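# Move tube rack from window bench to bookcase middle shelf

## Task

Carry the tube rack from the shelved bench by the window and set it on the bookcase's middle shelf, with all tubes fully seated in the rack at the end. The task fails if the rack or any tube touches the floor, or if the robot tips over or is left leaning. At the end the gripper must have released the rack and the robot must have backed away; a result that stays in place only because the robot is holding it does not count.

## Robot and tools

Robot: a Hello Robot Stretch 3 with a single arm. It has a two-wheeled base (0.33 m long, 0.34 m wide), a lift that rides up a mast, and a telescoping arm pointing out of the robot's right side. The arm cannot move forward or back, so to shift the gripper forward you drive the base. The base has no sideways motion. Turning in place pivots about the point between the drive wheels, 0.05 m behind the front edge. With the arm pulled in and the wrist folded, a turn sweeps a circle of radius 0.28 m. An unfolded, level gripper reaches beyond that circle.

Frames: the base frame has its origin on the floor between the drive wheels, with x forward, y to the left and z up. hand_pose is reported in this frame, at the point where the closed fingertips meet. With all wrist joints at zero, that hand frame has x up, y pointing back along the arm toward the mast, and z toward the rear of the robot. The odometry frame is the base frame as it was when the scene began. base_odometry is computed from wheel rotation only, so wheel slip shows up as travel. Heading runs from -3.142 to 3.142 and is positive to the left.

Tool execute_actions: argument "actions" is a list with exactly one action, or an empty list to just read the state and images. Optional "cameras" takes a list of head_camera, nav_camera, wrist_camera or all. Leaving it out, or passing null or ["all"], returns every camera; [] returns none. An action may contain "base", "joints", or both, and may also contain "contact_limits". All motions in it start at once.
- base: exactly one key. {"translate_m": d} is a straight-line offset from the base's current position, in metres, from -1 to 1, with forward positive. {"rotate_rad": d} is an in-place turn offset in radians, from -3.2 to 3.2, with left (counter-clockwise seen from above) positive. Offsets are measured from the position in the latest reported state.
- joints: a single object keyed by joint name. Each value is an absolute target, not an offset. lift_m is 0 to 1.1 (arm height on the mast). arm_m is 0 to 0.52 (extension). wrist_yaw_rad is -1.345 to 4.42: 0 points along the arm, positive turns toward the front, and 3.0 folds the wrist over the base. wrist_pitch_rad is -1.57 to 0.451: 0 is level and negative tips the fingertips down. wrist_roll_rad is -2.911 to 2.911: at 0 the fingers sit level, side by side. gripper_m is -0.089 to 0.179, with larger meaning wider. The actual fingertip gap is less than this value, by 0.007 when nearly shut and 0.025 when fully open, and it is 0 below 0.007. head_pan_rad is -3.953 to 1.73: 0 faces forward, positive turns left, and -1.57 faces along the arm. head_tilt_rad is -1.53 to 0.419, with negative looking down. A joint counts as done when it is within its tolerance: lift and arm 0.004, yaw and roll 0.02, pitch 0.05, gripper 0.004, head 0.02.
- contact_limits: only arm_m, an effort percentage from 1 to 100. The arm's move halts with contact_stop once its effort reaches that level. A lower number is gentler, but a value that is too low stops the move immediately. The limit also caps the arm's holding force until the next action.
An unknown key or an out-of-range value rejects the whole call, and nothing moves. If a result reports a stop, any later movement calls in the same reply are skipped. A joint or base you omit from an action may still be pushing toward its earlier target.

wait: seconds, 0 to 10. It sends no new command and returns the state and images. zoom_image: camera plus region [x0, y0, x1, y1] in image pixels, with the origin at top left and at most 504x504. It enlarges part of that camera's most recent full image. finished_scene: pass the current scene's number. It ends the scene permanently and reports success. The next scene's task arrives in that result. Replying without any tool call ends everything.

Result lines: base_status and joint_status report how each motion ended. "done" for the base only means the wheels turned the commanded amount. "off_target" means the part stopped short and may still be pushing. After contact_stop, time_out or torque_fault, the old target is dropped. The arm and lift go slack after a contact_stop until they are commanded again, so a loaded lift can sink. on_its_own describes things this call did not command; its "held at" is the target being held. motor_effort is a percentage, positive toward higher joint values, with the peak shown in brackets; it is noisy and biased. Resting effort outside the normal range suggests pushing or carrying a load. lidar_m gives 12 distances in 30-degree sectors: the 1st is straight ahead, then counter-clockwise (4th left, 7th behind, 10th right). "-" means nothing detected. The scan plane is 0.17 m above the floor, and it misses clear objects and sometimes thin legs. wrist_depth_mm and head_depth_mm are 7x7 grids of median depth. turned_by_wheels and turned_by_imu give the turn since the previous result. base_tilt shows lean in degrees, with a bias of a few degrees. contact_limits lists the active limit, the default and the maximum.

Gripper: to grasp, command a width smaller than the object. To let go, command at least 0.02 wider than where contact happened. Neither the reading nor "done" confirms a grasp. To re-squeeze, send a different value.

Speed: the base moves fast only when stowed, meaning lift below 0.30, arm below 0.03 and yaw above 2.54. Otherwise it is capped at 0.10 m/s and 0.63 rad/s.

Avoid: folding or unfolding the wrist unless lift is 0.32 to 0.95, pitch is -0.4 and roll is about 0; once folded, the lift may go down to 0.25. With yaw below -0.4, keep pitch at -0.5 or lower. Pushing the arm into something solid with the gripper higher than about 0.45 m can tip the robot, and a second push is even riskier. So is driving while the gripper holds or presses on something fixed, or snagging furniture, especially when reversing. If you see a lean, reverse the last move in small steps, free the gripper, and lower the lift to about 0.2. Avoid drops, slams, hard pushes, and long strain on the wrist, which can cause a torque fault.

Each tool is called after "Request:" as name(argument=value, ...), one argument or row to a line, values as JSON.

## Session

Request:
execute_actions(
  actions=[
    {"joints":{"head_tilt_rad":-0.4,"lift_m":0.28}},
  ],
  cameras=["nav_camera","head_camera"],
)

Scene clock: 2.20 s.
base_odometry: x=+0.000 y=+0.000 heading=+0.000 (m, m, rad; odometry frame)
turned_by_wheels: +0.000 (rad since the last result)
turned_by_imu: +0.000 (rad since the last result)
base_tilt: forward=+0.0 right=+2.7 (deg)
lidar_m: 1.39 2.11 1.40 1.31 1.70 2.46 1.91 2.16 1.75 1.73 1.95 1.65
head_depth_mm: 1731 1821 1928 1458 2129 1822 1463 / 1757 1845 1949 1571 2144 1854 1475 / 1772 1855 1974 1595 2210 1854 1485 / 1774 1858 2011 1615 2259 1868 1492 / 1769 1892 2027 1647 2287 1803 1495 / 1812 1941 2061 2158 2290 1843 1506 / 1850 1961 2095 2230 2340 1900 1521
base_status: not commanded
joint_positions: lift_m=+0.280 arm_m=+0.001 wrist_yaw_rad=+2.990 wrist_pitch_rad=-0.598 wrist_roll_rad=-0.002 gripper_m=+0.037 head_pan_rad=-0.005 head_tilt_rad=-0.395
joint_status: all done
motor_effort: left_wheel=+1(0) right_wheel=+0(0) lift_m=+18(18) arm_m=+0(1) wrist_yaw_rad=+1(1) wrist_pitch_rad=+4(4) wrist_roll_rad=+0(0) gripper_m=+0(1) head_pan_rad=+1(0) head_tilt_rad=-2(30) (%)
hand_pose: x=+0.0087 y=+0.0499 z=+0.2548 quat_wxyz=(+0.259, +0.689, +0.157, +0.659) (m; base frame)
wrist_depth_mm: - - - - - - - / - - - 984 969 953 926 / 779 775 766 757 744 724 722 / 629 624 613 606 605 600 593 / 524 522 - 540 507 500 503 / 468 - - - 443 436 435 / - - - - 384 383 380
pictures: head_camera (sideways: a quarter turn clockwise sets it upright), nav_camera (sideways: a quarter turn counterclockwise sets it upright)
camera_calibration (this result's frames):
head_camera: T_world_to_cam=[[-0.376798, 0.0467884, -0.925113, 1.22752], [-0.0335228, 0.99738, 0.0640972, -0.0771937], [0.925689, 0.055164, -0.374242, 0.434855], [0, 0, 0, 1]] pos_world=[0.0573994, -0.00443051, 1.30328]
nav_camera: T_world_to_cam=[[0.322172, 0.0133033, 0.946588, -1.18704], [-0.040878, -0.998773, 0.0279496, 0.0159329], [0.945798, -0.0476992, -0.321233, 0.380524], [0, 0, 0, 1]] pos_world=[0.0231845, 0.0498557, 1.24543]
Images, in order (width x height): head_camera 896x504, nav_camera 672x504.

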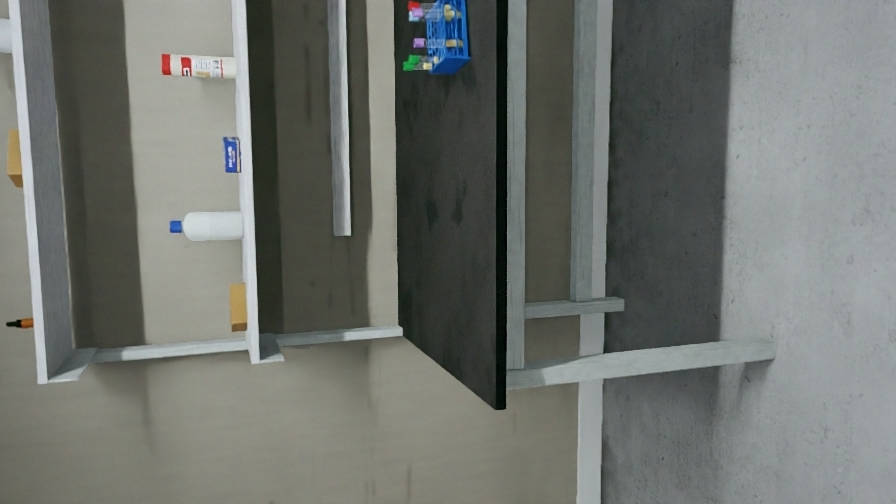

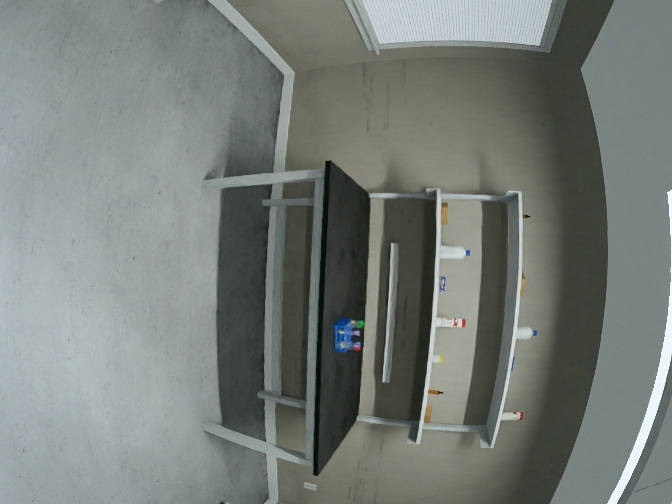

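Request:
execute_actions(
  actions=[
    {"base":{"rotate_rad":-0.42}},
  ],
  cameras=[],
)

Request:
execute_actions(
  actions=[
    {"base":{"translate_m":1}},
  ],
  cameras=[],
)

Request:
execute_actions(
  actions=[
    {"base":{"rotate_rad":1.91},"joints":{"head_pan_rad":-1.57,"head_tilt_rad":-0.8}},
  ],
  cameras=[],
)

Request:
execute_actions(
  actions=[
    {"joints":{"lift_m":0.85,"wrist_pitch_rad":-0.4}},
  ],
  cameras=[],
)

Request:
execute_actions(
  actions=[
    {"joints":{"wrist_yaw_rad":0,"gripper_m":0.179}},
  ],
  cameras=["wrist_camera","head_camera"],
)

Scene clock: 3.70 s.
base_odometry: x=+0.000 y=+0.000 heading=-0.420 (m, m, rad; odometry frame)
turned_by_wheels: -0.420 (rad since the last result)
turned_by_imu: -0.418 (rad since the last result)
base_tilt: forward=+0.1 right=+2.8 (deg)
lidar_m: 1.68 1.40 1.95 1.40 1.56 1.77 1.90 2.16 2.21 1.73 1.75 1.65
head_depth_mm: 2076 2183 2309 2400 2226 1782 1473 / 1961 2088 2252 1697 2439 1849 1477 / 1890 2036 2169 1706 2355 1852 1482 / 1876 1953 2078 1617 2305 1867 1494 / 1814 1895 2024 1520 2221 1871 1501 / 1723 1851 1947 1653 2181 1880 1506 / 1713 1804 1881 1670 2107 1901 1511
base_status: done
joint_positions: lift_m=+0.280 arm_m=+0.001 wrist_yaw_rad=+2.990 wrist_pitch_rad=-0.598 wrist_roll_rad=-0.002 gripper_m=+0.037 head_pan_rad=-0.005 head_tilt_rad=-0.395
joint_status: not commanded
motor_effort: left_wheel=+3(15) right_wheel=-2(6) lift_m=+18(18) arm_m=-1(0) wrist_yaw_rad=+1(0) wrist_pitch_rad=+4(4) wrist_roll_rad=+0(0) gripper_m=+0(0) head_pan_rad=+1(1) head_tilt_rad=-3(3) (%)
hand_pose: x=+0.0087 y=+0.0499 z=+0.2548 quat_wxyz=(+0.259, +0.689, +0.157, +0.659) (m; base frame)
wrist_depth_mm: - - - - - - - / - - 986 994 980 959 942 / 786 770 756 745 746 729 725 / 633 622 616 615 607 594 592 / 519 525 - 543 510 507 501 / 468 - - - 443 434 434 / - - - - 387 387 383
pictures: none
No camera images: the call's "cameras" was empty. Leave "cameras" out to get every camera's image.

Scene clock: 8.63 s.
base_odometry: x=+0.913 y=-0.408 heading=-0.420 (m, m, rad; odometry frame)
turned_by_wheels: +0.000 (rad since the last result)
turned_by_imu: -0.001 (rad since the last result)
base_tilt: forward=+0.0 right=+2.8 (deg)
lidar_m: 1.04 1.04 1.15 0.86 1.84 1.95 2.89 2.93 1.77 1.41 1.36 0.74
head_depth_mm: 1119 1189 1262 1362 1025 767 615 / 1075 1132 1206 1277 1035 772 616 / 1054 1110 1188 1260 1042 778 621 / 1024 1074 1145 1210 1051 782 622 / 992 1048 1101 1157 1061 788 627 / 968 1013 1068 1114 1069 793 603 / 940 991 1028 1083 1079 797 586
base_status: done
joint_positions: lift_m=+0.280 arm_m=+0.001 wrist_yaw_rad=+2.990 wrist_pitch_rad=-0.598 wrist_roll_rad=-0.002 gripper_m=+0.037 head_pan_rad=-0.005 head_tilt_rad=-0.396
joint_status: not commanded
motor_effort: left_wheel=+4(15) right_wheel=-3(7) lift_m=+18(18) arm_m=-1(1) wrist_yaw_rad=+0(1) wrist_pitch_rad=+4(4) wrist_roll_rad=+0(0) gripper_m=-1(0) head_pan_rad=+1(0) head_tilt_rad=-2(2) (%)
hand_pose: x=+0.0087 y=+0.0499 z=+0.2548 quat_wxyz=(+0.259, +0.689, +0.157, +0.659) (m; base frame)
wrist_depth_mm: - - - - - - 878 / - - 982 965 968 946 937 / 783 786 758 755 731 735 721 / 626 626 616 605 610 602 591 / 529 519 - 548 511 509 502 / 468 - - - 445 430 432 / - - - - 387 383 380
pictures: none
No camera images: the call's "cameras" was empty. Leave "cameras" out to get every camera's image.

Scene clock: 11.07 s.
base_odometry: x=+0.913 y=-0.407 heading=+1.490 (m, m, rad; odometry frame)
turned_by_wheels: +1.910 (rad since the last result)
turned_by_imu: +1.903 (rad since the last result)
base_tilt: forward=+0.1 right=+2.8 (deg)
lidar_m: 1.66 1.84 2.75 2.89 1.97 1.42 1.36 0.74 1.09 1.04 1.08 0.86
head_depth_mm: 979 1101 950 756 629 1286 1151 / 981 1101 960 760 632 1298 1156 / 982 1109 969 745 637 1302 1164 / 985 1109 979 713 642 1311 1168 / 985 1114 988 737 646 1294 1173 / 991 1114 998 790 650 1297 1181 / 993 1118 1013 794 654 1307 1189
base_status: done
joint_positions: lift_m=+0.280 arm_m=+0.001 wrist_yaw_rad=+2.990 wrist_pitch_rad=-0.598 wrist_roll_rad=-0.002 gripper_m=+0.037 head_pan_rad=-1.563 head_tilt_rad=-0.791
joint_status: all done
motor_effort: left_wheel=-3(10) right_wheel=+3(10) lift_m=+18(17) arm_m=+0(1) wrist_yaw_rad=+0(1) wrist_pitch_rad=+4(4) wrist_roll_rad=+0(0) gripper_m=+0(0) head_pan_rad=-4(51) head_tilt_rad=-4(33) (%)
hand_pose: x=+0.0087 y=+0.0498 z=+0.2548 quat_wxyz=(+0.259, +0.689, +0.157, +0.659) (m; base frame)
wrist_depth_mm: - - - - - - - / - - 989 964 981 943 940 / 780 765 759 751 744 734 728 / 628 626 616 612 601 600 598 / 526 522 - 546 509 502 496 / 467 - - - 440 433 430 / - - - - 389 386 384
pictures: none
No camera images: the call's "cameras" was empty. Leave "cameras" out to get every camera's image.

Scene clock: 17.07 s.
base_odometry: x=+0.913 y=-0.407 heading=+1.490 (m, m, rad; odometry frame)
turned_by_wheels: +0.000 (rad since the last result)
turned_by_imu: +0.001 (rad since the last result)
base_tilt: forward=+0.0 right=+2.8 (deg)
lidar_m: 1.66 1.84 2.74 2.88 1.96 1.41 1.36 0.74 1.08 1.04 1.08 0.85
head_depth_mm: 980 1099 944 755 629 - - / 981 1102 960 762 632 1350 - / 985 1103 970 745 638 1359 - / 988 1111 980 713 641 992 - / 987 1116 989 736 645 1289 1144 / 991 1118 999 788 652 1300 1182 / 1001 1124 1009 794 655 1304 1191
base_status: not commanded
joint_positions: lift_m=+0.850 arm_m=+0.001 wrist_yaw_rad=+2.990 wrist_pitch_rad=-0.420 wrist_roll_rad=-0.002 gripper_m=+0.037 head_pan_rad=-1.563 head_tilt_rad=-0.791
joint_status: all done
motor_effort: left_wheel=-3(3) right_wheel=+3(2) lift_m=+25(25) arm_m=+0(0) wrist_yaw_rad=+0(1) wrist_pitch_rad=+6(7) wrist_roll_rad=+0(0) gripper_m=+0(1) head_pan_rad=-3(4) head_tilt_rad=-5(5) (%)
hand_pose: x=+0.0126 y=+0.0755 z=+0.8621 quat_wxyz=(+0.199, +0.700, +0.095, +0.679) (m; base frame)
wrist_depth_mm: - - - - - - - / - - - - - - - / - - - - - - - / - - - - - - - / - - - - - - - / - - - - - - - / - - - - - - -
pictures: none
No camera images: the call's "cameras" was empty. Leave "cameras" out to get every camera's image.

Scene clock: 19.57 s.
base_odometry: x=+0.913 y=-0.407 heading=+1.490 (m, m, rad; odometry frame)
turned_by_wheels: +0.000 (rad since the last result)
turned_by_imu: +0.000 (rad since the last result)
base_tilt: forward=+0.0 right=+2.7 (deg)
lidar_m: 1.66 1.84 2.75 2.88 1.96 1.41 1.36 0.74 1.08 1.04 1.08 0.85
head_depth_mm: 978 1099 948 757 642 - - / 982 1103 957 762 646 - - / 986 1105 967 745 669 - - / 986 1107 977 714 642 1286 1169 / 988 1110 986 736 655 1291 1177 / 988 1117 1001 787 650 1301 1181 / 993 1121 1009 795 654 1309 1188
base_status: not commanded
joint_positions: lift_m=+0.850 arm_m=+0.001 wrist_yaw_rad=+0.002 wrist_pitch_rad=-0.420 wrist_roll_rad=-0.002 gripper_m=+0.179 head_pan_rad=-1.563 head_tilt_rad=-0.791
joint_status: all done
motor_effort: left_wheel=-3(3) right_wheel=+3(3) lift_m=+24(24) arm_m=-1(1) wrist_yaw_rad=-3(4) wrist_pitch_rad=+6(6) wrist_roll_rad=+0(0) gripper_m=+1(83) head_pan_rad=-3(3) head_tilt_rad=-5(5) (%)
hand_pose: x=-0.0210 y=-0.3703 z=+0.8621 quat_wxyz=(+0.693, +0.148, -0.690, -0.147) (m; base frame)
wrist_depth_mm: 840 817 770 847 853 856 857 / 901 897 886 890 881 895 907 / 624 622 558 555 589 574 560 / 447 445 343 386 421 420 411 / 348 353 327 332 335 337 330 / 292 281 282 278 277 274 281 / - 239 240 236 235 233 222
pictures: head_camera (sideways: a quarter turn clockwise sets it upright), wrist_camera
camera_calibration (this result's frames):
head_camera: T_world_to_cam=[[0.0392953, 0.704767, -0.70835, 0.942355], [0.997072, 0.018885, 0.0741015, -0.0964689], [0.0656014, -0.709188, -0.701961, 0.866474], [0, 0, 0, 1]] pos_world=[0.0023143, -0.0478261, 1.2829]
wrist_camera: T_world_to_cam=[[-0.999568, 0.0233644, -0.0178546, 0.00114982], [0.027342, 0.515043, -0.856728, 0.971151], [-0.0108211, -0.856846, -0.515459, 0.287941], [0, 0, 0, 1]] pos_world=[-0.0222881, -0.25349, 0.980455]
Images, in order (width x height): head_camera 896x504, wrist_camera 644x364.

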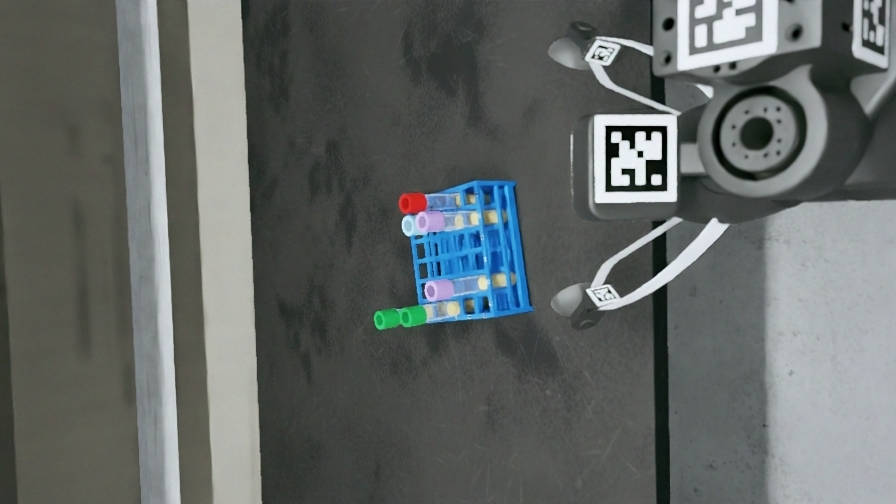

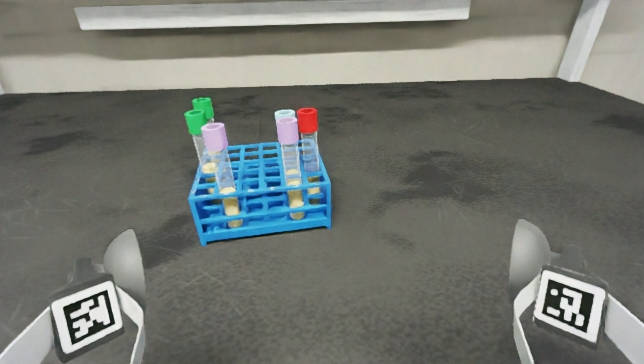

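Request:
execute_actions(
  actions=[
    {"base":{"translate_m":0.05},"joints":{"lift_m":0.98,"wrist_pitch_rad":-0.6,"wrist_yaw_rad":0.13}},
  ],
  cameras=[],
)

Request:
execute_actions(
  actions=[
    {"joints":{"arm_m":0.28}},
  ],
  cameras=["wrist_camera"],
)

Request:
execute_actions(
  actions=[
    {"joints":{"lift_m":0.88}},
  ],
  cameras=["wrist_camera","head_camera"],
)

Scene clock: 21.93 s.
base_odometry: x=+0.917 y=-0.358 heading=+1.490 (m, m, rad; odometry frame)
turned_by_wheels: +0.000 (rad since the last result)
turned_by_imu: +0.000 (rad since the last result)
base_tilt: forward=+0.1 right=+2.9 (deg)
lidar_m: 1.61 1.79 2.67 2.87 2.03 1.47 1.41 0.78 1.08 1.04 1.08 0.81
head_depth_mm: 980 1098 950 - - - 1107 / 984 1098 957 - - - - / 985 1105 969 - - - 1141 / 987 1112 978 733 660 1295 1171 / 987 1111 988 782 638 1295 1176 / 993 1117 999 788 642 1302 1176 / 996 1119 1009 793 654 1306 1188
base_status: done
joint_positions: lift_m=+0.980 arm_m=+0.001 wrist_yaw_rad=+0.128 wrist_pitch_rad=-0.613 wrist_roll_rad=-0.002 gripper_m=+0.179 head_pan_rad=-1.563 head_tilt_rad=-0.791
joint_status: all done
motor_effort: left_wheel=-3(7) right_wheel=+2(6) lift_m=+24(27) arm_m=-1(0) wrist_yaw_rad=+3(5) wrist_pitch_rad=+4(5) wrist_roll_rad=+0(0) gripper_m=+0(1) head_pan_rad=-3(3) head_tilt_rad=-5(5) (%)
hand_pose: x=+0.0034 y=-0.3403 z=+0.9514 quat_wxyz=(+0.687, +0.256, -0.658, -0.170) (m; base frame)
wrist_depth_mm: 965 938 919 889 868 843 807 / 870 795 792 776 769 777 746 / 634 622 619 611 601 600 592 / 512 510 505 428 474 491 485 / 437 433 422 403 417 422 415 / 373 369 369 364 365 363 369 / - 342 331 321 322 320 306
pictures: none
No camera images: the call's "cameras" was empty. Leave "cameras" out to get every camera's image.

Scene clock: 25.20 s.
base_odometry: x=+0.917 y=-0.358 heading=+1.490 (m, m, rad; odometry frame)
turned_by_wheels: +0.000 (rad since the last result)
turned_by_imu: +0.000 (rad since the last result)
base_tilt: forward=+0.0 right=+2.7 (deg)
lidar_m: 1.61 1.79 2.68 2.87 2.04 1.47 1.41 0.78 1.08 1.04 1.08 0.81
head_depth_mm: 949 - 943 755 629 1290 1155 / - - 925 761 632 1294 1157 / 968 - 886 683 636 1307 1160 / 986 1107 946 711 641 1285 1168 / 989 1113 970 781 647 1292 1176 / 993 1117 1000 787 650 1297 1177 / 995 1119 1008 795 656 1309 1185
base_status: not commanded
joint_positions: lift_m=+0.980 arm_m=+0.280 wrist_yaw_rad=+0.129 wrist_pitch_rad=-0.613 wrist_roll_rad=-0.002 gripper_m=+0.179 head_pan_rad=-1.563 head_tilt_rad=-0.791
joint_status: all done
motor_effort: left_wheel=-3(3) right_wheel=+2(3) lift_m=+24(25) arm_m=+1(3) wrist_yaw_rad=+2(3) wrist_pitch_rad=+4(4) wrist_roll_rad=+0(0) gripper_m=+1(0) head_pan_rad=-4(4) head_tilt_rad=-5(5) (%)
hand_pose: x=+0.0036 y=-0.6188 z=+0.9513 quat_wxyz=(+0.687, +0.257, -0.658, -0.170) (m; base frame)
wrist_depth_mm: 667 564 550 533 514 509 493 / 738 740 710 680 658 639 620 / 634 617 614 606 600 593 589 / 509 503 504 498 495 491 481 / 429 433 419 423 420 419 408 / 373 369 367 362 362 361 365 / - 322 324 321 320 317 306
pictures: wrist_camera
camera_calibration (this result's frames):
wrist_camera: T_world_to_cam=[[-0.994925, -0.0998308, -0.012546, -0.0481782], [-0.0577112, 0.668355, -0.7416, 1.16052], [0.0824197, -0.737112, -0.670725, 0.342771], [0, 0, 0, 1]] pos_world=[-0.00920985, -0.527788, 1.08994]
Images, in order (width x height): wrist_camera 644x364.

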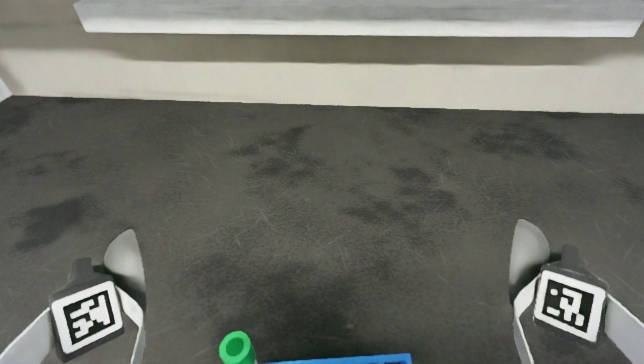

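Scene clock: 26.93 s.
base_odometry: x=+0.917 y=-0.358 heading=+1.490 (m, m, rad; odometry frame)
turned_by_wheels: +0.000 (rad since the last result)
turned_by_imu: +0.000 (rad since the last result)
base_tilt: forward=+0.1 right=+2.9 (deg)
lidar_m: 1.61 1.80 2.67 2.87 2.03 1.47 1.41 0.78 1.08 1.04 1.07 0.81
head_depth_mm: 981 1099 - 735 627 1289 1149 / 982 1084 - 740 633 1291 1157 / 984 1103 - 668 636 1302 1157 / 983 1110 980 708 642 1285 1166 / 986 1110 988 778 646 1289 1176 / 992 1114 1003 788 650 1302 1181 / 996 1121 1011 794 654 1304 1183
base_status: not commanded
joint_positions: lift_m=+0.880 arm_m=+0.280 wrist_yaw_rad=+0.129 wrist_pitch_rad=-0.613 wrist_roll_rad=-0.002 gripper_m=+0.179 head_pan_rad=-1.563 head_tilt_rad=-0.791
joint_status: all done
motor_effort: left_wheel=-3(3) right_wheel=+3(2) lift_m=+18(22) arm_m=+1(2) wrist_yaw_rad=+2(1) wrist_pitch_rad=+4(4) wrist_roll_rad=+0(0) gripper_m=+0(0) head_pan_rad=-3(3) head_tilt_rad=-5(5) (%)
hand_pose: x=+0.0036 y=-0.6187 z=+0.8517 quat_wxyz=(+0.687, +0.257, -0.658, -0.170) (m; base frame)
wrist_depth_mm: 665 649 626 615 593 576 555 / 566 556 549 539 530 519 513 / 441 427 420 418 416 410 406 / 354 351 347 344 341 338 335 / 298 300 294 290 289 290 284 / 266 250 247 252 251 248 255 / - 220 172 184 176 221 213
pictures: head_camera (sideways: a quarter turn clockwise sets it upright), wrist_camera
camera_calibration (this result's frames):
head_camera: T_world_to_cam=[[0.0394053, 0.704761, -0.70835, 0.942355], [0.997075, 0.0187293, 0.0741015, -0.0964689], [0.0654907, -0.709198, -0.701961, 0.866475], [0, 0, 0, 1]] pos_world=[0.00230683, -0.0478256, 1.2829]
wrist_camera: T_world_to_cam=[[-0.994926, -0.0998285, -0.0125412, -0.0494317], [-0.057727, 0.668478, -0.741488, 1.0866], [0.0824052, -0.737002, -0.670849, 0.276147], [0, 0, 0, 1]] pos_world=[-0.00921048, -0.527784, 0.990337]
Images, in order (width x height): head_camera 896x504, wrist_camera 644x364.

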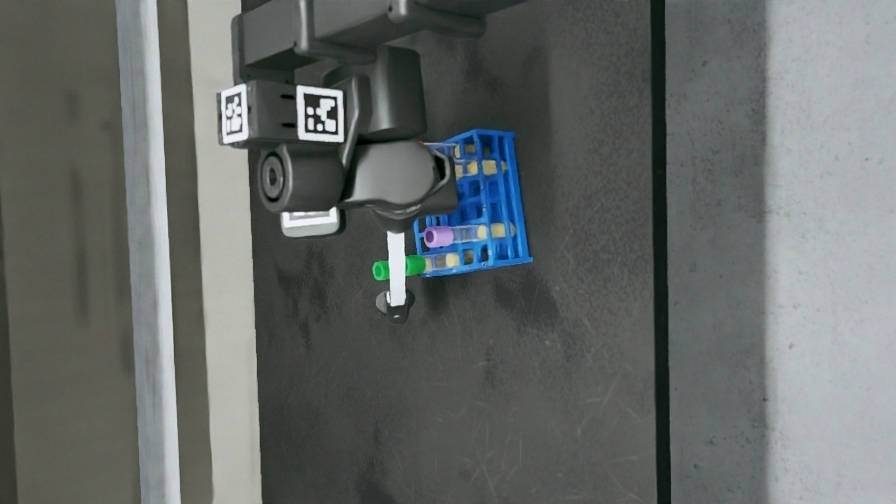

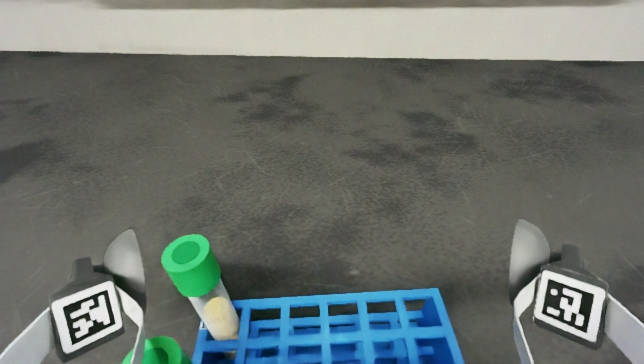

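Too far; back off.

Request:
execute_actions(
  actions=[
    {"joints":{"lift_m":0.96}},
  ],
  cameras=[],
)

Request:
execute_actions(
  actions=[
    {"joints":{"arm_m":0.225}},
  ],
  cameras=[],
)

Request:
execute_actions(
  actions=[
    {"joints":{"lift_m":0.84}},
  ],
  cameras=["wrist_camera","head_camera"],
)

Scene clock: 28.63 s.
base_odometry: x=+0.917 y=-0.358 heading=+1.490 (m, m, rad; odometry frame)
turned_by_wheels: +0.000 (rad since the last result)
turned_by_imu: +0.000 (rad since the last result)
base_tilt: forward=+0.0 right=+2.7 (deg)
lidar_m: 1.60 1.80 2.68 2.87 2.03 1.47 1.41 0.78 1.08 1.04 1.08 0.81
head_depth_mm: 965 - 911 755 628 1285 1150 / 962 - 895 763 633 1297 1156 / 985 - - 683 637 1310 1167 / 986 1091 948 711 640 1285 1168 / 988 1111 1023 781 645 1289 1179 / 993 1118 1000 786 650 1297 1182 / 996 1122 1008 797 656 1310 1189
base_status: not commanded
joint_positions: lift_m=+0.960 arm_m=+0.280 wrist_yaw_rad=+0.129 wrist_pitch_rad=-0.614 wrist_roll_rad=-0.002 gripper_m=+0.179 head_pan_rad=-1.563 head_tilt_rad=-0.791
joint_status: all done
motor_effort: left_wheel=-3(3) right_wheel=+3(3) lift_m=+25(23) arm_m=+1(2) wrist_yaw_rad=+1(2) wrist_pitch_rad=+4(4) wrist_roll_rad=+0(0) gripper_m=+1(0) head_pan_rad=-3(3) head_tilt_rad=-5(5) (%)
hand_pose: x=+0.0036 y=-0.6187 z=+0.9313 quat_wxyz=(+0.687, +0.257, -0.658, -0.170) (m; base frame)
wrist_depth_mm: 666 655 631 610 591 577 564 / 733 712 686 671 662 642 619 / 596 580 573 567 563 558 556 / 476 474 475 469 465 458 456 / 403 406 397 393 391 393 390 / 347 347 343 342 341 338 345 / - 305 297 300 299 295 287
pictures: none
No camera images: the call's "cameras" was empty. Leave "cameras" out to get every camera's image.

Scene clock: 30.17 s.
base_odometry: x=+0.917 y=-0.358 heading=+1.490 (m, m, rad; odometry frame)
turned_by_wheels: +0.000 (rad since the last result)
turned_by_imu: +0.000 (rad since the last result)
base_tilt: forward=+0.1 right=+2.8 (deg)
lidar_m: 1.61 1.79 2.67 2.87 2.03 1.47 1.41 0.78 1.08 1.04 1.08 0.81
head_depth_mm: 980 - - 756 629 1286 1150 / 967 - - 762 633 1291 1159 / 982 989 - 682 636 1302 1167 / 985 1089 982 709 640 1286 1166 / 989 1111 1021 780 646 1291 1178 / 993 1114 1000 787 650 1298 1181 / 994 1118 1007 795 655 1301 1189
base_status: not commanded
joint_positions: lift_m=+0.960 arm_m=+0.225 wrist_yaw_rad=+0.129 wrist_pitch_rad=-0.614 wrist_roll_rad=-0.002 gripper_m=+0.179 head_pan_rad=-1.563 head_tilt_rad=-0.791
joint_status: all done
motor_effort: left_wheel=-3(4) right_wheel=+2(3) lift_m=+25(26) arm_m=-2(3) wrist_yaw_rad=+2(2) wrist_pitch_rad=+4(4) wrist_roll_rad=+0(0) gripper_m=+1(1) head_pan_rad=-3(4) head_tilt_rad=-5(5) (%)
hand_pose: x=+0.0036 y=-0.5643 z=+0.9313 quat_wxyz=(+0.687, +0.257, -0.658, -0.170) (m; base frame)
wrist_depth_mm: 731 713 687 665 649 631 607 / 756 760 738 711 700 676 658 / 593 588 575 572 562 550 550 / 475 474 469 468 459 453 450 / 404 405 398 394 390 393 387 / 351 345 337 325 340 337 342 / - 306 289 256 246 298 288
pictures: none
No camera images: the call's "cameras" was empty. Leave "cameras" out to get every camera's image.

Scene clock: 32.10 s.
base_odometry: x=+0.917 y=-0.358 heading=+1.490 (m, m, rad; odometry frame)
turned_by_wheels: +0.000 (rad since the last result)
turned_by_imu: +0.000 (rad since the last result)
base_tilt: forward=+0.0 right=+2.9 (deg)
lidar_m: 1.60 1.78 2.68 2.87 2.03 1.47 1.40 0.78 1.08 1.04 1.08 0.81
head_depth_mm: 976 1097 988 - 614 1290 1150 / 981 1107 1012 - 624 1298 1156 / 985 1105 988 - 622 1301 1162 / 988 1110 979 713 641 1285 1166 / 986 1110 991 792 645 1289 1175 / 990 1115 999 788 650 1295 1178 / 997 1120 1011 794 656 1301 1187
base_status: not commanded
joint_positions: lift_m=+0.840 arm_m=+0.225 wrist_yaw_rad=+0.129 wrist_pitch_rad=-0.614 wrist_roll_rad=-0.002 gripper_m=+0.179 head_pan_rad=-1.563 head_tilt_rad=-0.791
joint_status: all done
motor_effort: left_wheel=-4(3) right_wheel=+3(3) lift_m=+18(22) arm_m=-3(2) wrist_yaw_rad=+2(2) wrist_pitch_rad=+4(4) wrist_roll_rad=+0(0) gripper_m=+0(0) head_pan_rad=-4(3) head_tilt_rad=-5(4) (%)
hand_pose: x=+0.0036 y=-0.5642 z=+0.8117 quat_wxyz=(+0.687, +0.257, -0.658, -0.170) (m; base frame)
wrist_depth_mm: 654 641 634 621 609 588 582 / 462 457 451 440 438 436 421 / 357 352 321 346 343 338 332 / 290 279 177 273 191 103 275 / 245 248 168 178 156 96 235 / 215 211 81 166 142 83 210 / - 186 130 150 133 144 175
pictures: head_camera (sideways: a quarter turn clockwise sets it upright), wrist_camera
camera_calibration (this result's frames):
head_camera: T_world_to_cam=[[0.0394051, 0.704761, -0.70835, 0.942355], [0.997075, 0.0187297, 0.0741015, -0.0964689], [0.0654909, -0.709198, -0.701961, 0.866475], [0, 0, 0, 1]] pos_world=[0.00230685, -0.0478256, 1.2829]
wrist_camera: T_world_to_cam=[[-0.994926, -0.0998262, -0.0125358, -0.0444998], [-0.0577445, 0.668614, -0.741364, 1.02047], [0.0823892, -0.736879, -0.670986, 0.289645], [0, 0, 0, 1]] pos_world=[-0.00921116, -0.473308, 0.950327]
Images, in order (width x height): head_camera 896x504, wrist_camera 644x364.

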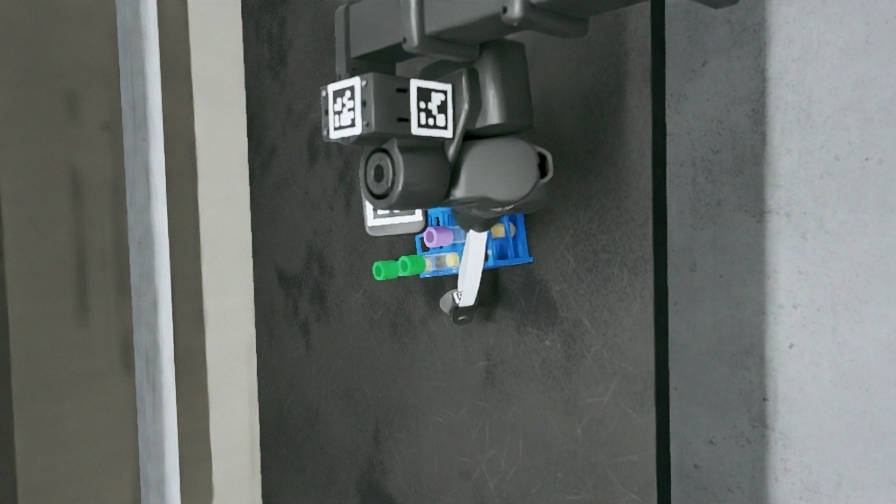

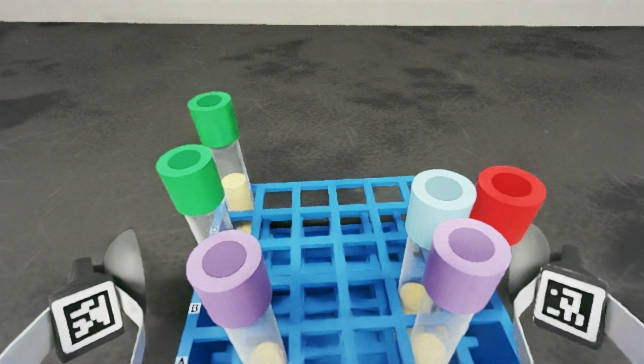

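Request:
execute_actions(
  actions=[
    {"joints":{"gripper_m":0.1}},
  ],
  cameras=[],
)

Request:
execute_actions(
  actions=[
    {"joints":{"lift_m":0.9,"head_pan_rad":0.3,"head_tilt_rad":-0.5}},
  ],
  cameras=["wrist_camera"],
)

Request:
execute_actions(
  actions=[
    {"joints":{"arm_m":0.0,"wrist_yaw_rad":0}},
  ],
)

Scene clock: 33.50 s.
base_odometry: x=+0.917 y=-0.358 heading=+1.490 (m, m, rad; odometry frame)
turned_by_wheels: +0.000 (rad since the last result)
turned_by_imu: +0.000 (rad since the last result)
base_tilt: forward=-0.1 right=+2.7 (deg)
lidar_m: 1.60 1.79 2.67 2.87 2.04 1.47 1.41 0.78 1.08 1.04 1.08 0.81
head_depth_mm: 979 1101 989 - 614 1289 1151 / 982 1104 1011 - 626 1299 1155 / 987 1106 985 - 622 1301 1163 / 986 1111 978 699 642 1287 1165 / 990 1112 987 782 646 1292 1173 / 993 1112 999 787 649 1299 1181 / 993 1120 1012 794 655 1307 1187
base_status: not commanded
joint_positions: lift_m=+0.840 arm_m=+0.225 wrist_yaw_rad=+0.128 wrist_pitch_rad=-0.612 wrist_roll_rad=-0.002 gripper_m=+0.101 head_pan_rad=-1.563 head_tilt_rad=-0.791
joint_status: all done
motor_effort: left_wheel=-3(4) right_wheel=+3(4) lift_m=+17(18) arm_m=-2(2) wrist_yaw_rad=+3(3) wrist_pitch_rad=+4(4) wrist_roll_rad=+0(0) gripper_m=-18(91) head_pan_rad=-3(3) head_tilt_rad=-5(6) (%)
hand_pose: x=+0.0035 y=-0.5645 z=+0.8119 quat_wxyz=(+0.687, +0.256, -0.658, -0.170) (m; base frame)
wrist_depth_mm: 649 647 627 624 613 607 589 / 460 454 452 448 438 430 425 / 357 356 322 348 342 339 334 / 290 272 266 285 271 260 277 / 246 245 179 179 96 102 236 / 213 81 82 166 87 80 205 / 193 178 130 150 130 161 181
pictures: none
No camera images: the call's "cameras" was empty. Leave "cameras" out to get every camera's image.

Scene clock: 35.17 s.
base_odometry: x=+0.917 y=-0.358 heading=+1.490 (m, m, rad; odometry frame)
turned_by_wheels: +0.000 (rad since the last result)
turned_by_imu: +0.000 (rad since the last result)
base_tilt: forward=-0.1 right=+2.8 (deg)
lidar_m: 1.61 1.79 2.67 2.88 2.04 1.47 1.41 0.78 1.08 1.04 1.08 0.81
head_depth_mm: 1529 1629 1752 1903 1990 1623 1344 / 1563 1671 1750 1906 2002 1632 1351 / 1614 1718 1839 1950 1935 1641 1355 / 1649 1770 1910 2066 2003 1644 1356 / 1721 1831 1978 2156 2044 1662 1367 / 1781 1879 1936 2093 2106 1674 1376 / 1838 1992 2184 2405 2149 1682 1379
base_status: not commanded
joint_positions: lift_m=+0.900 arm_m=+0.225 wrist_yaw_rad=+0.130 wrist_pitch_rad=-0.626 wrist_roll_rad=+0.000 gripper_m=+0.100 head_pan_rad=+0.293 head_tilt_rad=-0.507
joint_status: all done
motor_effort: left_wheel=-3(6) right_wheel=+2(3) lift_m=+27(28) arm_m=-2(2) wrist_yaw_rad=+0(3) wrist_pitch_rad=+8(8) wrist_roll_rad=-1(1) gripper_m=-2(18) head_pan_rad=+4(49) head_tilt_rad=+4(29) (%)
hand_pose: x=+0.0036 y=-0.5621 z=+0.8688 quat_wxyz=(+0.686, +0.261, -0.657, -0.174) (m; base frame)
wrist_depth_mm: 719 700 679 673 652 632 613 / 594 579 573 569 560 543 537 / 459 457 447 446 438 435 433 / 379 374 350 365 365 361 356 / 319 317 168 310 124 307 304 / 276 280 187 193 127 271 264 / 244 237 158 165 165 233 235
pictures: wrist_camera
camera_calibration (this result's frames):
wrist_camera: T_world_to_cam=[[-0.994895, -0.099944, -0.0139574, -0.0423658], [-0.0578056, 0.677789, -0.732981, 1.05923], [0.0827172, -0.728432, -0.680106, 0.342233], [0, 0, 0, 1]] pos_world=[-0.00922903, -0.472871, 1.00856]
Images, in order (width x height): wrist_camera 644x364.

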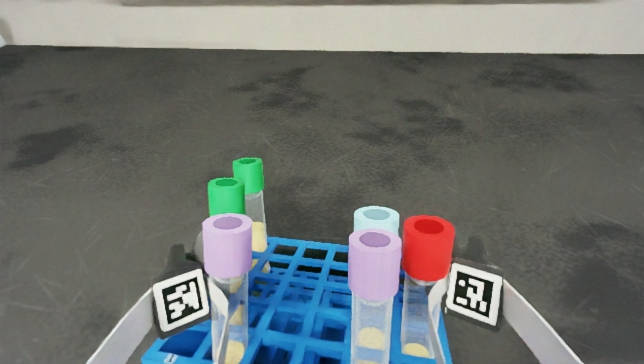

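Scene clock: 38.03 s.
base_odometry: x=+0.917 y=-0.358 heading=+1.490 (m, m, rad; odometry frame)
turned_by_wheels: +0.000 (rad since the last result)
turned_by_imu: +0.000 (rad since the last result)
base_tilt: forward=-0.1 right=+2.8 (deg)
lidar_m: 1.61 1.79 2.67 2.87 2.03 1.47 1.41 0.78 1.08 1.04 1.07 0.81
head_depth_mm: 1523 1629 1749 1890 1978 1619 1344 / 1568 1663 1761 1917 1994 1628 1351 / 1615 1722 1834 1951 1939 1646 1354 / 1663 1761 1911 2063 1978 1642 1357 / 1720 1833 1979 2171 2038 1665 1369 / 1781 1871 1935 2077 2083 1673 1375 / 1833 1999 2168 2404 2157 1688 1383
base_status: not commanded
joint_positions: lift_m=+0.900 arm_m=+0.001 wrist_yaw_rad=+0.001 wrist_pitch_rad=-0.628 wrist_roll_rad=+0.000 gripper_m=+0.100 head_pan_rad=+0.293 head_tilt_rad=-0.507
joint_status: all done
joint sent to its limit — the command would take arm_m past its lower limit, so that joint was sent only as far as its limit.
motor_effort: left_wheel=-3(3) right_wheel=+2(3) lift_m=+26(27) arm_m=-2(6) wrist_yaw_rad=-1(4) wrist_pitch_rad=+8(8) wrist_roll_rad=-1(1) gripper_m=-2(3) head_pan_rad=+4(4) head_tilt_rad=+4(5) (%)
hand_pose: x=-0.0214 y=-0.3396 z=+0.8685 quat_wxyz=(+0.673, +0.219, -0.672, -0.218) (m; base frame)
wrist_depth_mm: 820 808 787 779 763 756 724 / 584 576 578 562 557 549 541 / 463 454 450 447 439 433 427 / 377 375 347 365 363 361 357 / 320 317 168 312 124 306 305 / 279 280 188 199 126 274 267 / 989 255 158 165 166 984 974
pictures: head_camera (sideways: a quarter turn clockwise sets it upright), nav_camera (sideways: a quarter turn counterclockwise sets it upright), wrist_camera
camera_calibration (this result's frames):
head_camera: T_world_to_cam=[[-0.470974, -0.0952184, -0.876993, 1.16532], [-0.317897, 0.945681, 0.0680449, -0.0805889], [0.822876, 0.31084, -0.475661, 0.567455], [0, 0, 0, 1]] pos_world=[0.0562698, 0.0107829, 1.29737]
nav_camera: T_world_to_cam=[[0.403744, 0.137409, 0.904494, -1.1326], [0.25752, -0.965751, 0.0317641, 0.00915098], [0.87788, 0.2201, -0.425302, 0.51637], [0, 0, 0, 1]] pos_world=[0.00161488, 0.050814, 1.24376]
wrist_camera: T_world_to_cam=[[-0.999472, 0.0293657, -0.0139053, -0.00122632], [0.0301849, 0.680817, -0.731831, 0.908683], [-0.0120238, -0.731865, -0.681344, 0.503997], [0, 0, 0, 1]] pos_world=[-0.0225942, -0.249753, 1.00838]
Images, in order (width x height): head_camera 896x504, nav_camera 672x504, wrist_camera 644x364.

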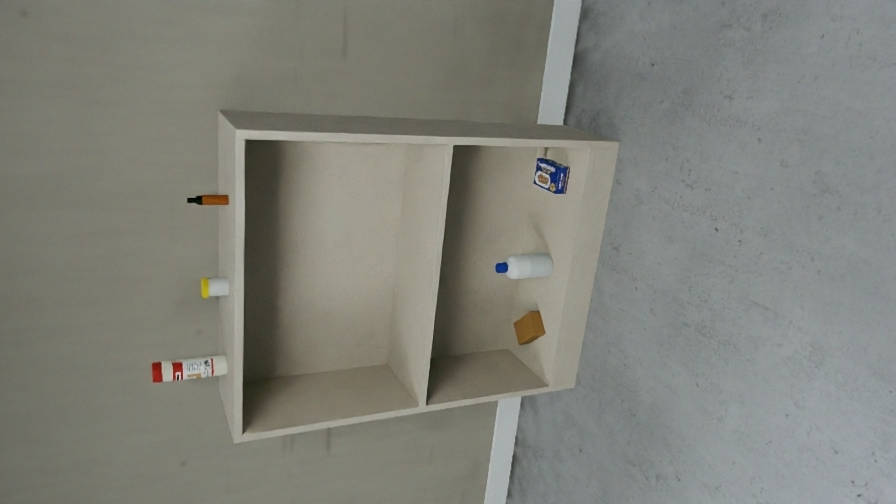

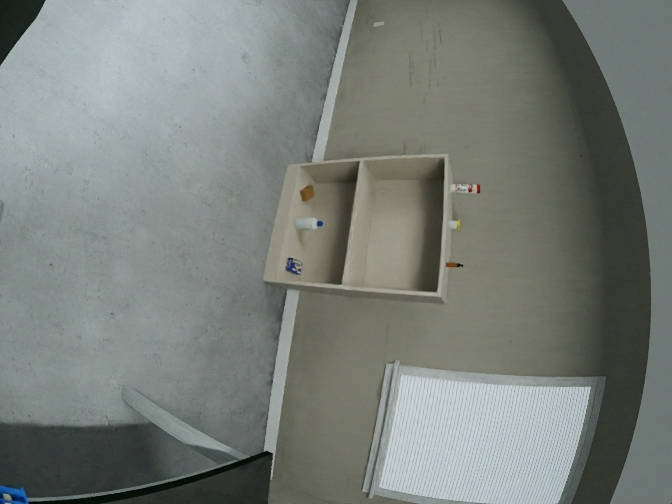

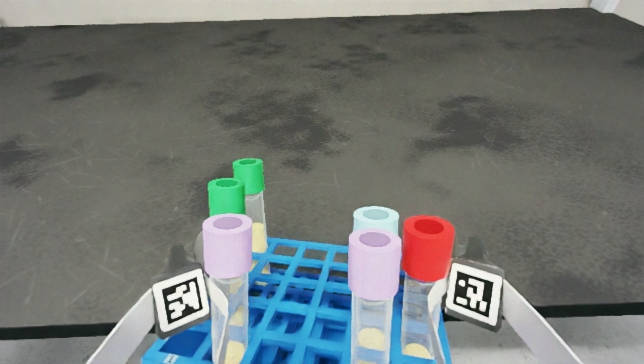

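Request:
execute_actions(
  actions=[
    {"joints":{"arm_m":0.2}},
  ],
  cameras=[],
)

Request:
execute_actions(
  actions=[
    {"joints":{"lift_m":0.875}},
  ],
  cameras=[],
)

Request:
execute_actions(
  actions=[
    {"joints":{"gripper_m":0.179}},
  ],
  cameras=[],
)

Request:
execute_actions(
  actions=[
    {"joints":{"lift_m":0.82,"head_pan_rad":-1.57,"head_tilt_rad":-0.8}},
  ],
  cameras=["wrist_camera","head_camera"],
)

Scene clock: 42.47 s.
base_odometry: x=+0.917 y=-0.358 heading=+1.490 (m, m, rad; odometry frame)
turned_by_wheels: +0.000 (rad since the last result)
turned_by_imu: +0.000 (rad since the last result)
base_tilt: forward=+0.1 right=+2.8 (deg)
lidar_m: 1.60 1.79 2.67 2.87 2.04 1.47 1.40 0.78 1.08 1.04 1.08 0.81
head_depth_mm: 1519 1622 1766 1911 1996 1619 1343 / 1568 1674 1763 1919 1992 1634 1350 / 1608 1706 1839 1941 1941 1635 1352 / 1663 1763 1908 2070 1989 1656 1361 / 1722 1825 1988 2182 2039 1679 1366 / 1772 1894 1942 2086 2113 1680 1376 / 1818 1990 2179 2409 2165 1687 1385
base_status: not commanded
joint_positions: lift_m=+0.900 arm_m=+0.200 wrist_yaw_rad=+0.001 wrist_pitch_rad=-0.627 wrist_roll_rad=+0.000 gripper_m=+0.100 head_pan_rad=+0.293 head_tilt_rad=-0.507
joint_status: all done
motor_effort: left_wheel=-3(2) right_wheel=+2(2) lift_m=+26(26) arm_m=+2(1) wrist_yaw_rad=-2(1) wrist_pitch_rad=+8(8) wrist_roll_rad=-1(1) gripper_m=-2(2) head_pan_rad=+4(5) head_tilt_rad=+4(4) (%)
hand_pose: x=-0.0214 y=-0.5381 z=+0.8686 quat_wxyz=(+0.673, +0.219, -0.672, -0.218) (m; base frame)
wrist_depth_mm: 680 684 691 677 675 681 684 / 587 589 572 558 556 545 539 / 464 455 449 443 437 434 433 / 378 375 345 367 361 360 353 / 318 318 169 310 124 306 304 / 278 279 188 209 126 273 264 / 244 235 158 165 166 232 235
pictures: none
No camera images: the call's "cameras" was empty. Leave "cameras" out to get every camera's image.

Scene clock: 43.47 s.
base_odometry: x=+0.917 y=-0.358 heading=+1.490 (m, m, rad; odometry frame)
turned_by_wheels: +0.000 (rad since the last result)
turned_by_imu: +0.000 (rad since the last result)
base_tilt: forward=+0.1 right=+2.8 (deg)
lidar_m: 1.60 1.79 2.67 2.87 2.03 1.47 1.41 0.78 1.08 1.04 1.07 0.81
head_depth_mm: 1525 1629 1747 1901 1982 1623 1343 / 1564 1672 1765 1917 1987 1632 1345 / 1612 1722 1841 1941 1940 1633 1358 / 1659 1769 1911 2064 1998 1650 1364 / 1714 1832 1972 2171 2034 1660 1367 / 1775 1871 1932 2083 2114 1678 1377 / 1848 1985 2168 2413 2171 1682 1381
base_status: not commanded
joint_positions: lift_m=+0.875 arm_m=+0.200 wrist_yaw_rad=+0.001 wrist_pitch_rad=-0.611 wrist_roll_rad=+0.000 gripper_m=+0.100 head_pan_rad=+0.293 head_tilt_rad=-0.507
joint_status: all done
motor_effort: left_wheel=-3(2) right_wheel=+2(2) lift_m=+17(23) arm_m=+2(2) wrist_yaw_rad=-1(1) wrist_pitch_rad=+3(8) wrist_roll_rad=-1(1) gripper_m=-3(3) head_pan_rad=+5(5) head_tilt_rad=+4(4) (%)
hand_pose: x=-0.0214 y=-0.5407 z=+0.8472 quat_wxyz=(+0.675, +0.213, -0.674, -0.213) (m; base frame)
wrist_depth_mm: 678 680 662 679 672 664 673 / 557 552 543 535 522 518 512 / 431 427 417 409 410 404 401 / 352 345 237 339 334 332 330 / 293 292 196 227 120 283 280 / 255 252 172 181 119 250 244 / 223 212 159 160 160 212 215
pictures: none
No camera images: the call's "cameras" was empty. Leave "cameras" out to get every camera's image.

Scene clock: 44.73 s.
base_odometry: x=+0.917 y=-0.358 heading=+1.490 (m, m, rad; odometry frame)
turned_by_wheels: +0.000 (rad since the last result)
turned_by_imu: +0.000 (rad since the last result)
base_tilt: forward=+0.1 right=+2.7 (deg)
lidar_m: 1.61 1.79 2.68 2.87 2.03 1.47 1.40 0.78 1.08 1.04 1.07 0.81
head_depth_mm: 1517 1627 1751 1893 1996 1619 1339 / 1574 1669 1766 1910 1994 1632 1345 / 1613 1718 1830 1940 1946 1638 1352 / 1668 1783 1903 2071 1999 1650 1360 / 1718 1829 1978 2173 2044 1669 1366 / 1774 1879 1939 2083 2101 1667 1378 / 1822 1992 2184 2406 2151 1689 1380
base_status: not commanded
joint_positions: lift_m=+0.875 arm_m=+0.200 wrist_yaw_rad=+0.001 wrist_pitch_rad=-0.618 wrist_roll_rad=+0.000 gripper_m=+0.179 head_pan_rad=+0.293 head_tilt_rad=-0.507
joint_status: all done
motor_effort: left_wheel=-3(2) right_wheel=+2(2) lift_m=+18(18) arm_m=+2(2) wrist_yaw_rad=-1(1) wrist_pitch_rad=+5(6) wrist_roll_rad=-1(1) gripper_m=+0(84) head_pan_rad=+4(4) head_tilt_rad=+4(4) (%)
hand_pose: x=-0.0214 y=-0.5396 z=+0.8458 quat_wxyz=(+0.674, +0.215, -0.673, -0.215) (m; base frame)
wrist_depth_mm: 682 674 671 667 656 658 674 / 558 535 528 522 519 506 498 / 422 421 413 409 403 400 394 / 344 341 326 331 331 326 324 / 291 295 222 226 215 283 279 / 256 250 129 193 123 242 247 / - 215 171 169 164 214 207
pictures: none
No camera images: the call's "cameras" was empty. Leave "cameras" out to get every camera's image.

Scene clock: 46.17 s.
base_odometry: x=+0.917 y=-0.358 heading=+1.490 (m, m, rad; odometry frame)
turned_by_wheels: +0.000 (rad since the last result)
turned_by_imu: +0.000 (rad since the last result)
base_tilt: forward=+0.0 right=+2.8 (deg)
lidar_m: 1.61 1.79 2.67 2.87 2.03 1.47 1.41 0.78 1.08 1.04 1.08 0.81
head_depth_mm: 980 1099 951 - 613 1291 1153 / 979 1101 958 - 603 1296 1156 / 982 1105 966 - 606 1304 1162 / 989 1107 980 731 641 1283 1170 / 990 1113 990 780 646 1289 1172 / 991 1111 1002 788 650 1296 1179 / 996 1118 1012 794 655 1305 1186
base_status: not commanded
joint_positions: lift_m=+0.820 arm_m=+0.200 wrist_yaw_rad=+0.001 wrist_pitch_rad=-0.615 wrist_roll_rad=+0.000 gripper_m=+0.179 head_pan_rad=-1.563 head_tilt_rad=-0.790
joint_status: all done
motor_effort: left_wheel=-3(3) right_wheel=+2(2) lift_m=+18(18) arm_m=+2(1) wrist_yaw_rad=-2(2) wrist_pitch_rad=+4(5) wrist_roll_rad=-1(1) gripper_m=+0(2) head_pan_rad=-3(50) head_tilt_rad=-5(32) (%)
hand_pose: x=-0.0213 y=-0.5400 z=+0.7914 quat_wxyz=(+0.674, +0.215, -0.673, -0.214) (m; base frame)
wrist_depth_mm: 578 582 556 550 540 516 514 / 413 406 356 395 389 382 376 / 318 304 187 307 89 93 296 / 259 248 159 176 73 89 245 / 219 218 152 165 68 211 209 / 189 131 130 144 122 174 185 / - 159 142 129 118 157 156
pictures: head_camera (sideways: a quarter turn clockwise sets it upright), wrist_camera
camera_calibration (this result's frames):
head_camera: T_world_to_cam=[[0.039133, 0.704414, -0.70871, 0.942826], [0.997067, 0.0191566, 0.0740958, -0.0964615], [0.0657705, -0.709531, -0.701598, 0.866001], [0, 0, 0, 1]] pos_world=[0.00232558, -0.0478367, 1.28292]
wrist_camera: T_world_to_cam=[[-0.999486, 0.0286918, -0.014279, 0.0036179], [0.0298574, 0.671714, -0.740209, 0.99041], [-0.0116465, -0.740255, -0.672225, 0.293049], [0, 0, 0, 1]] pos_world=[-0.022542, -0.448445, 0.930157]
Images, in order (width x height): head_camera 896x504, wrist_camera 644x364.

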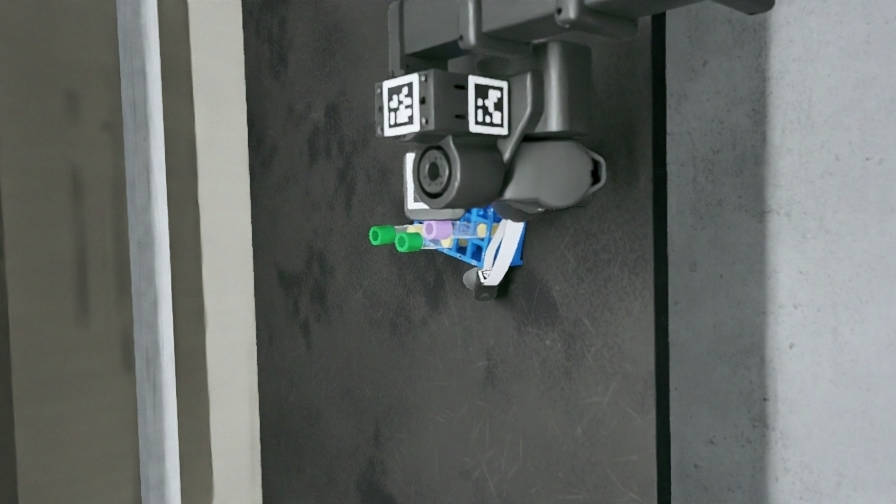

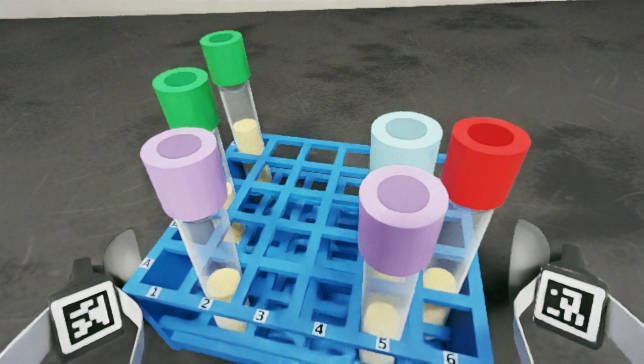

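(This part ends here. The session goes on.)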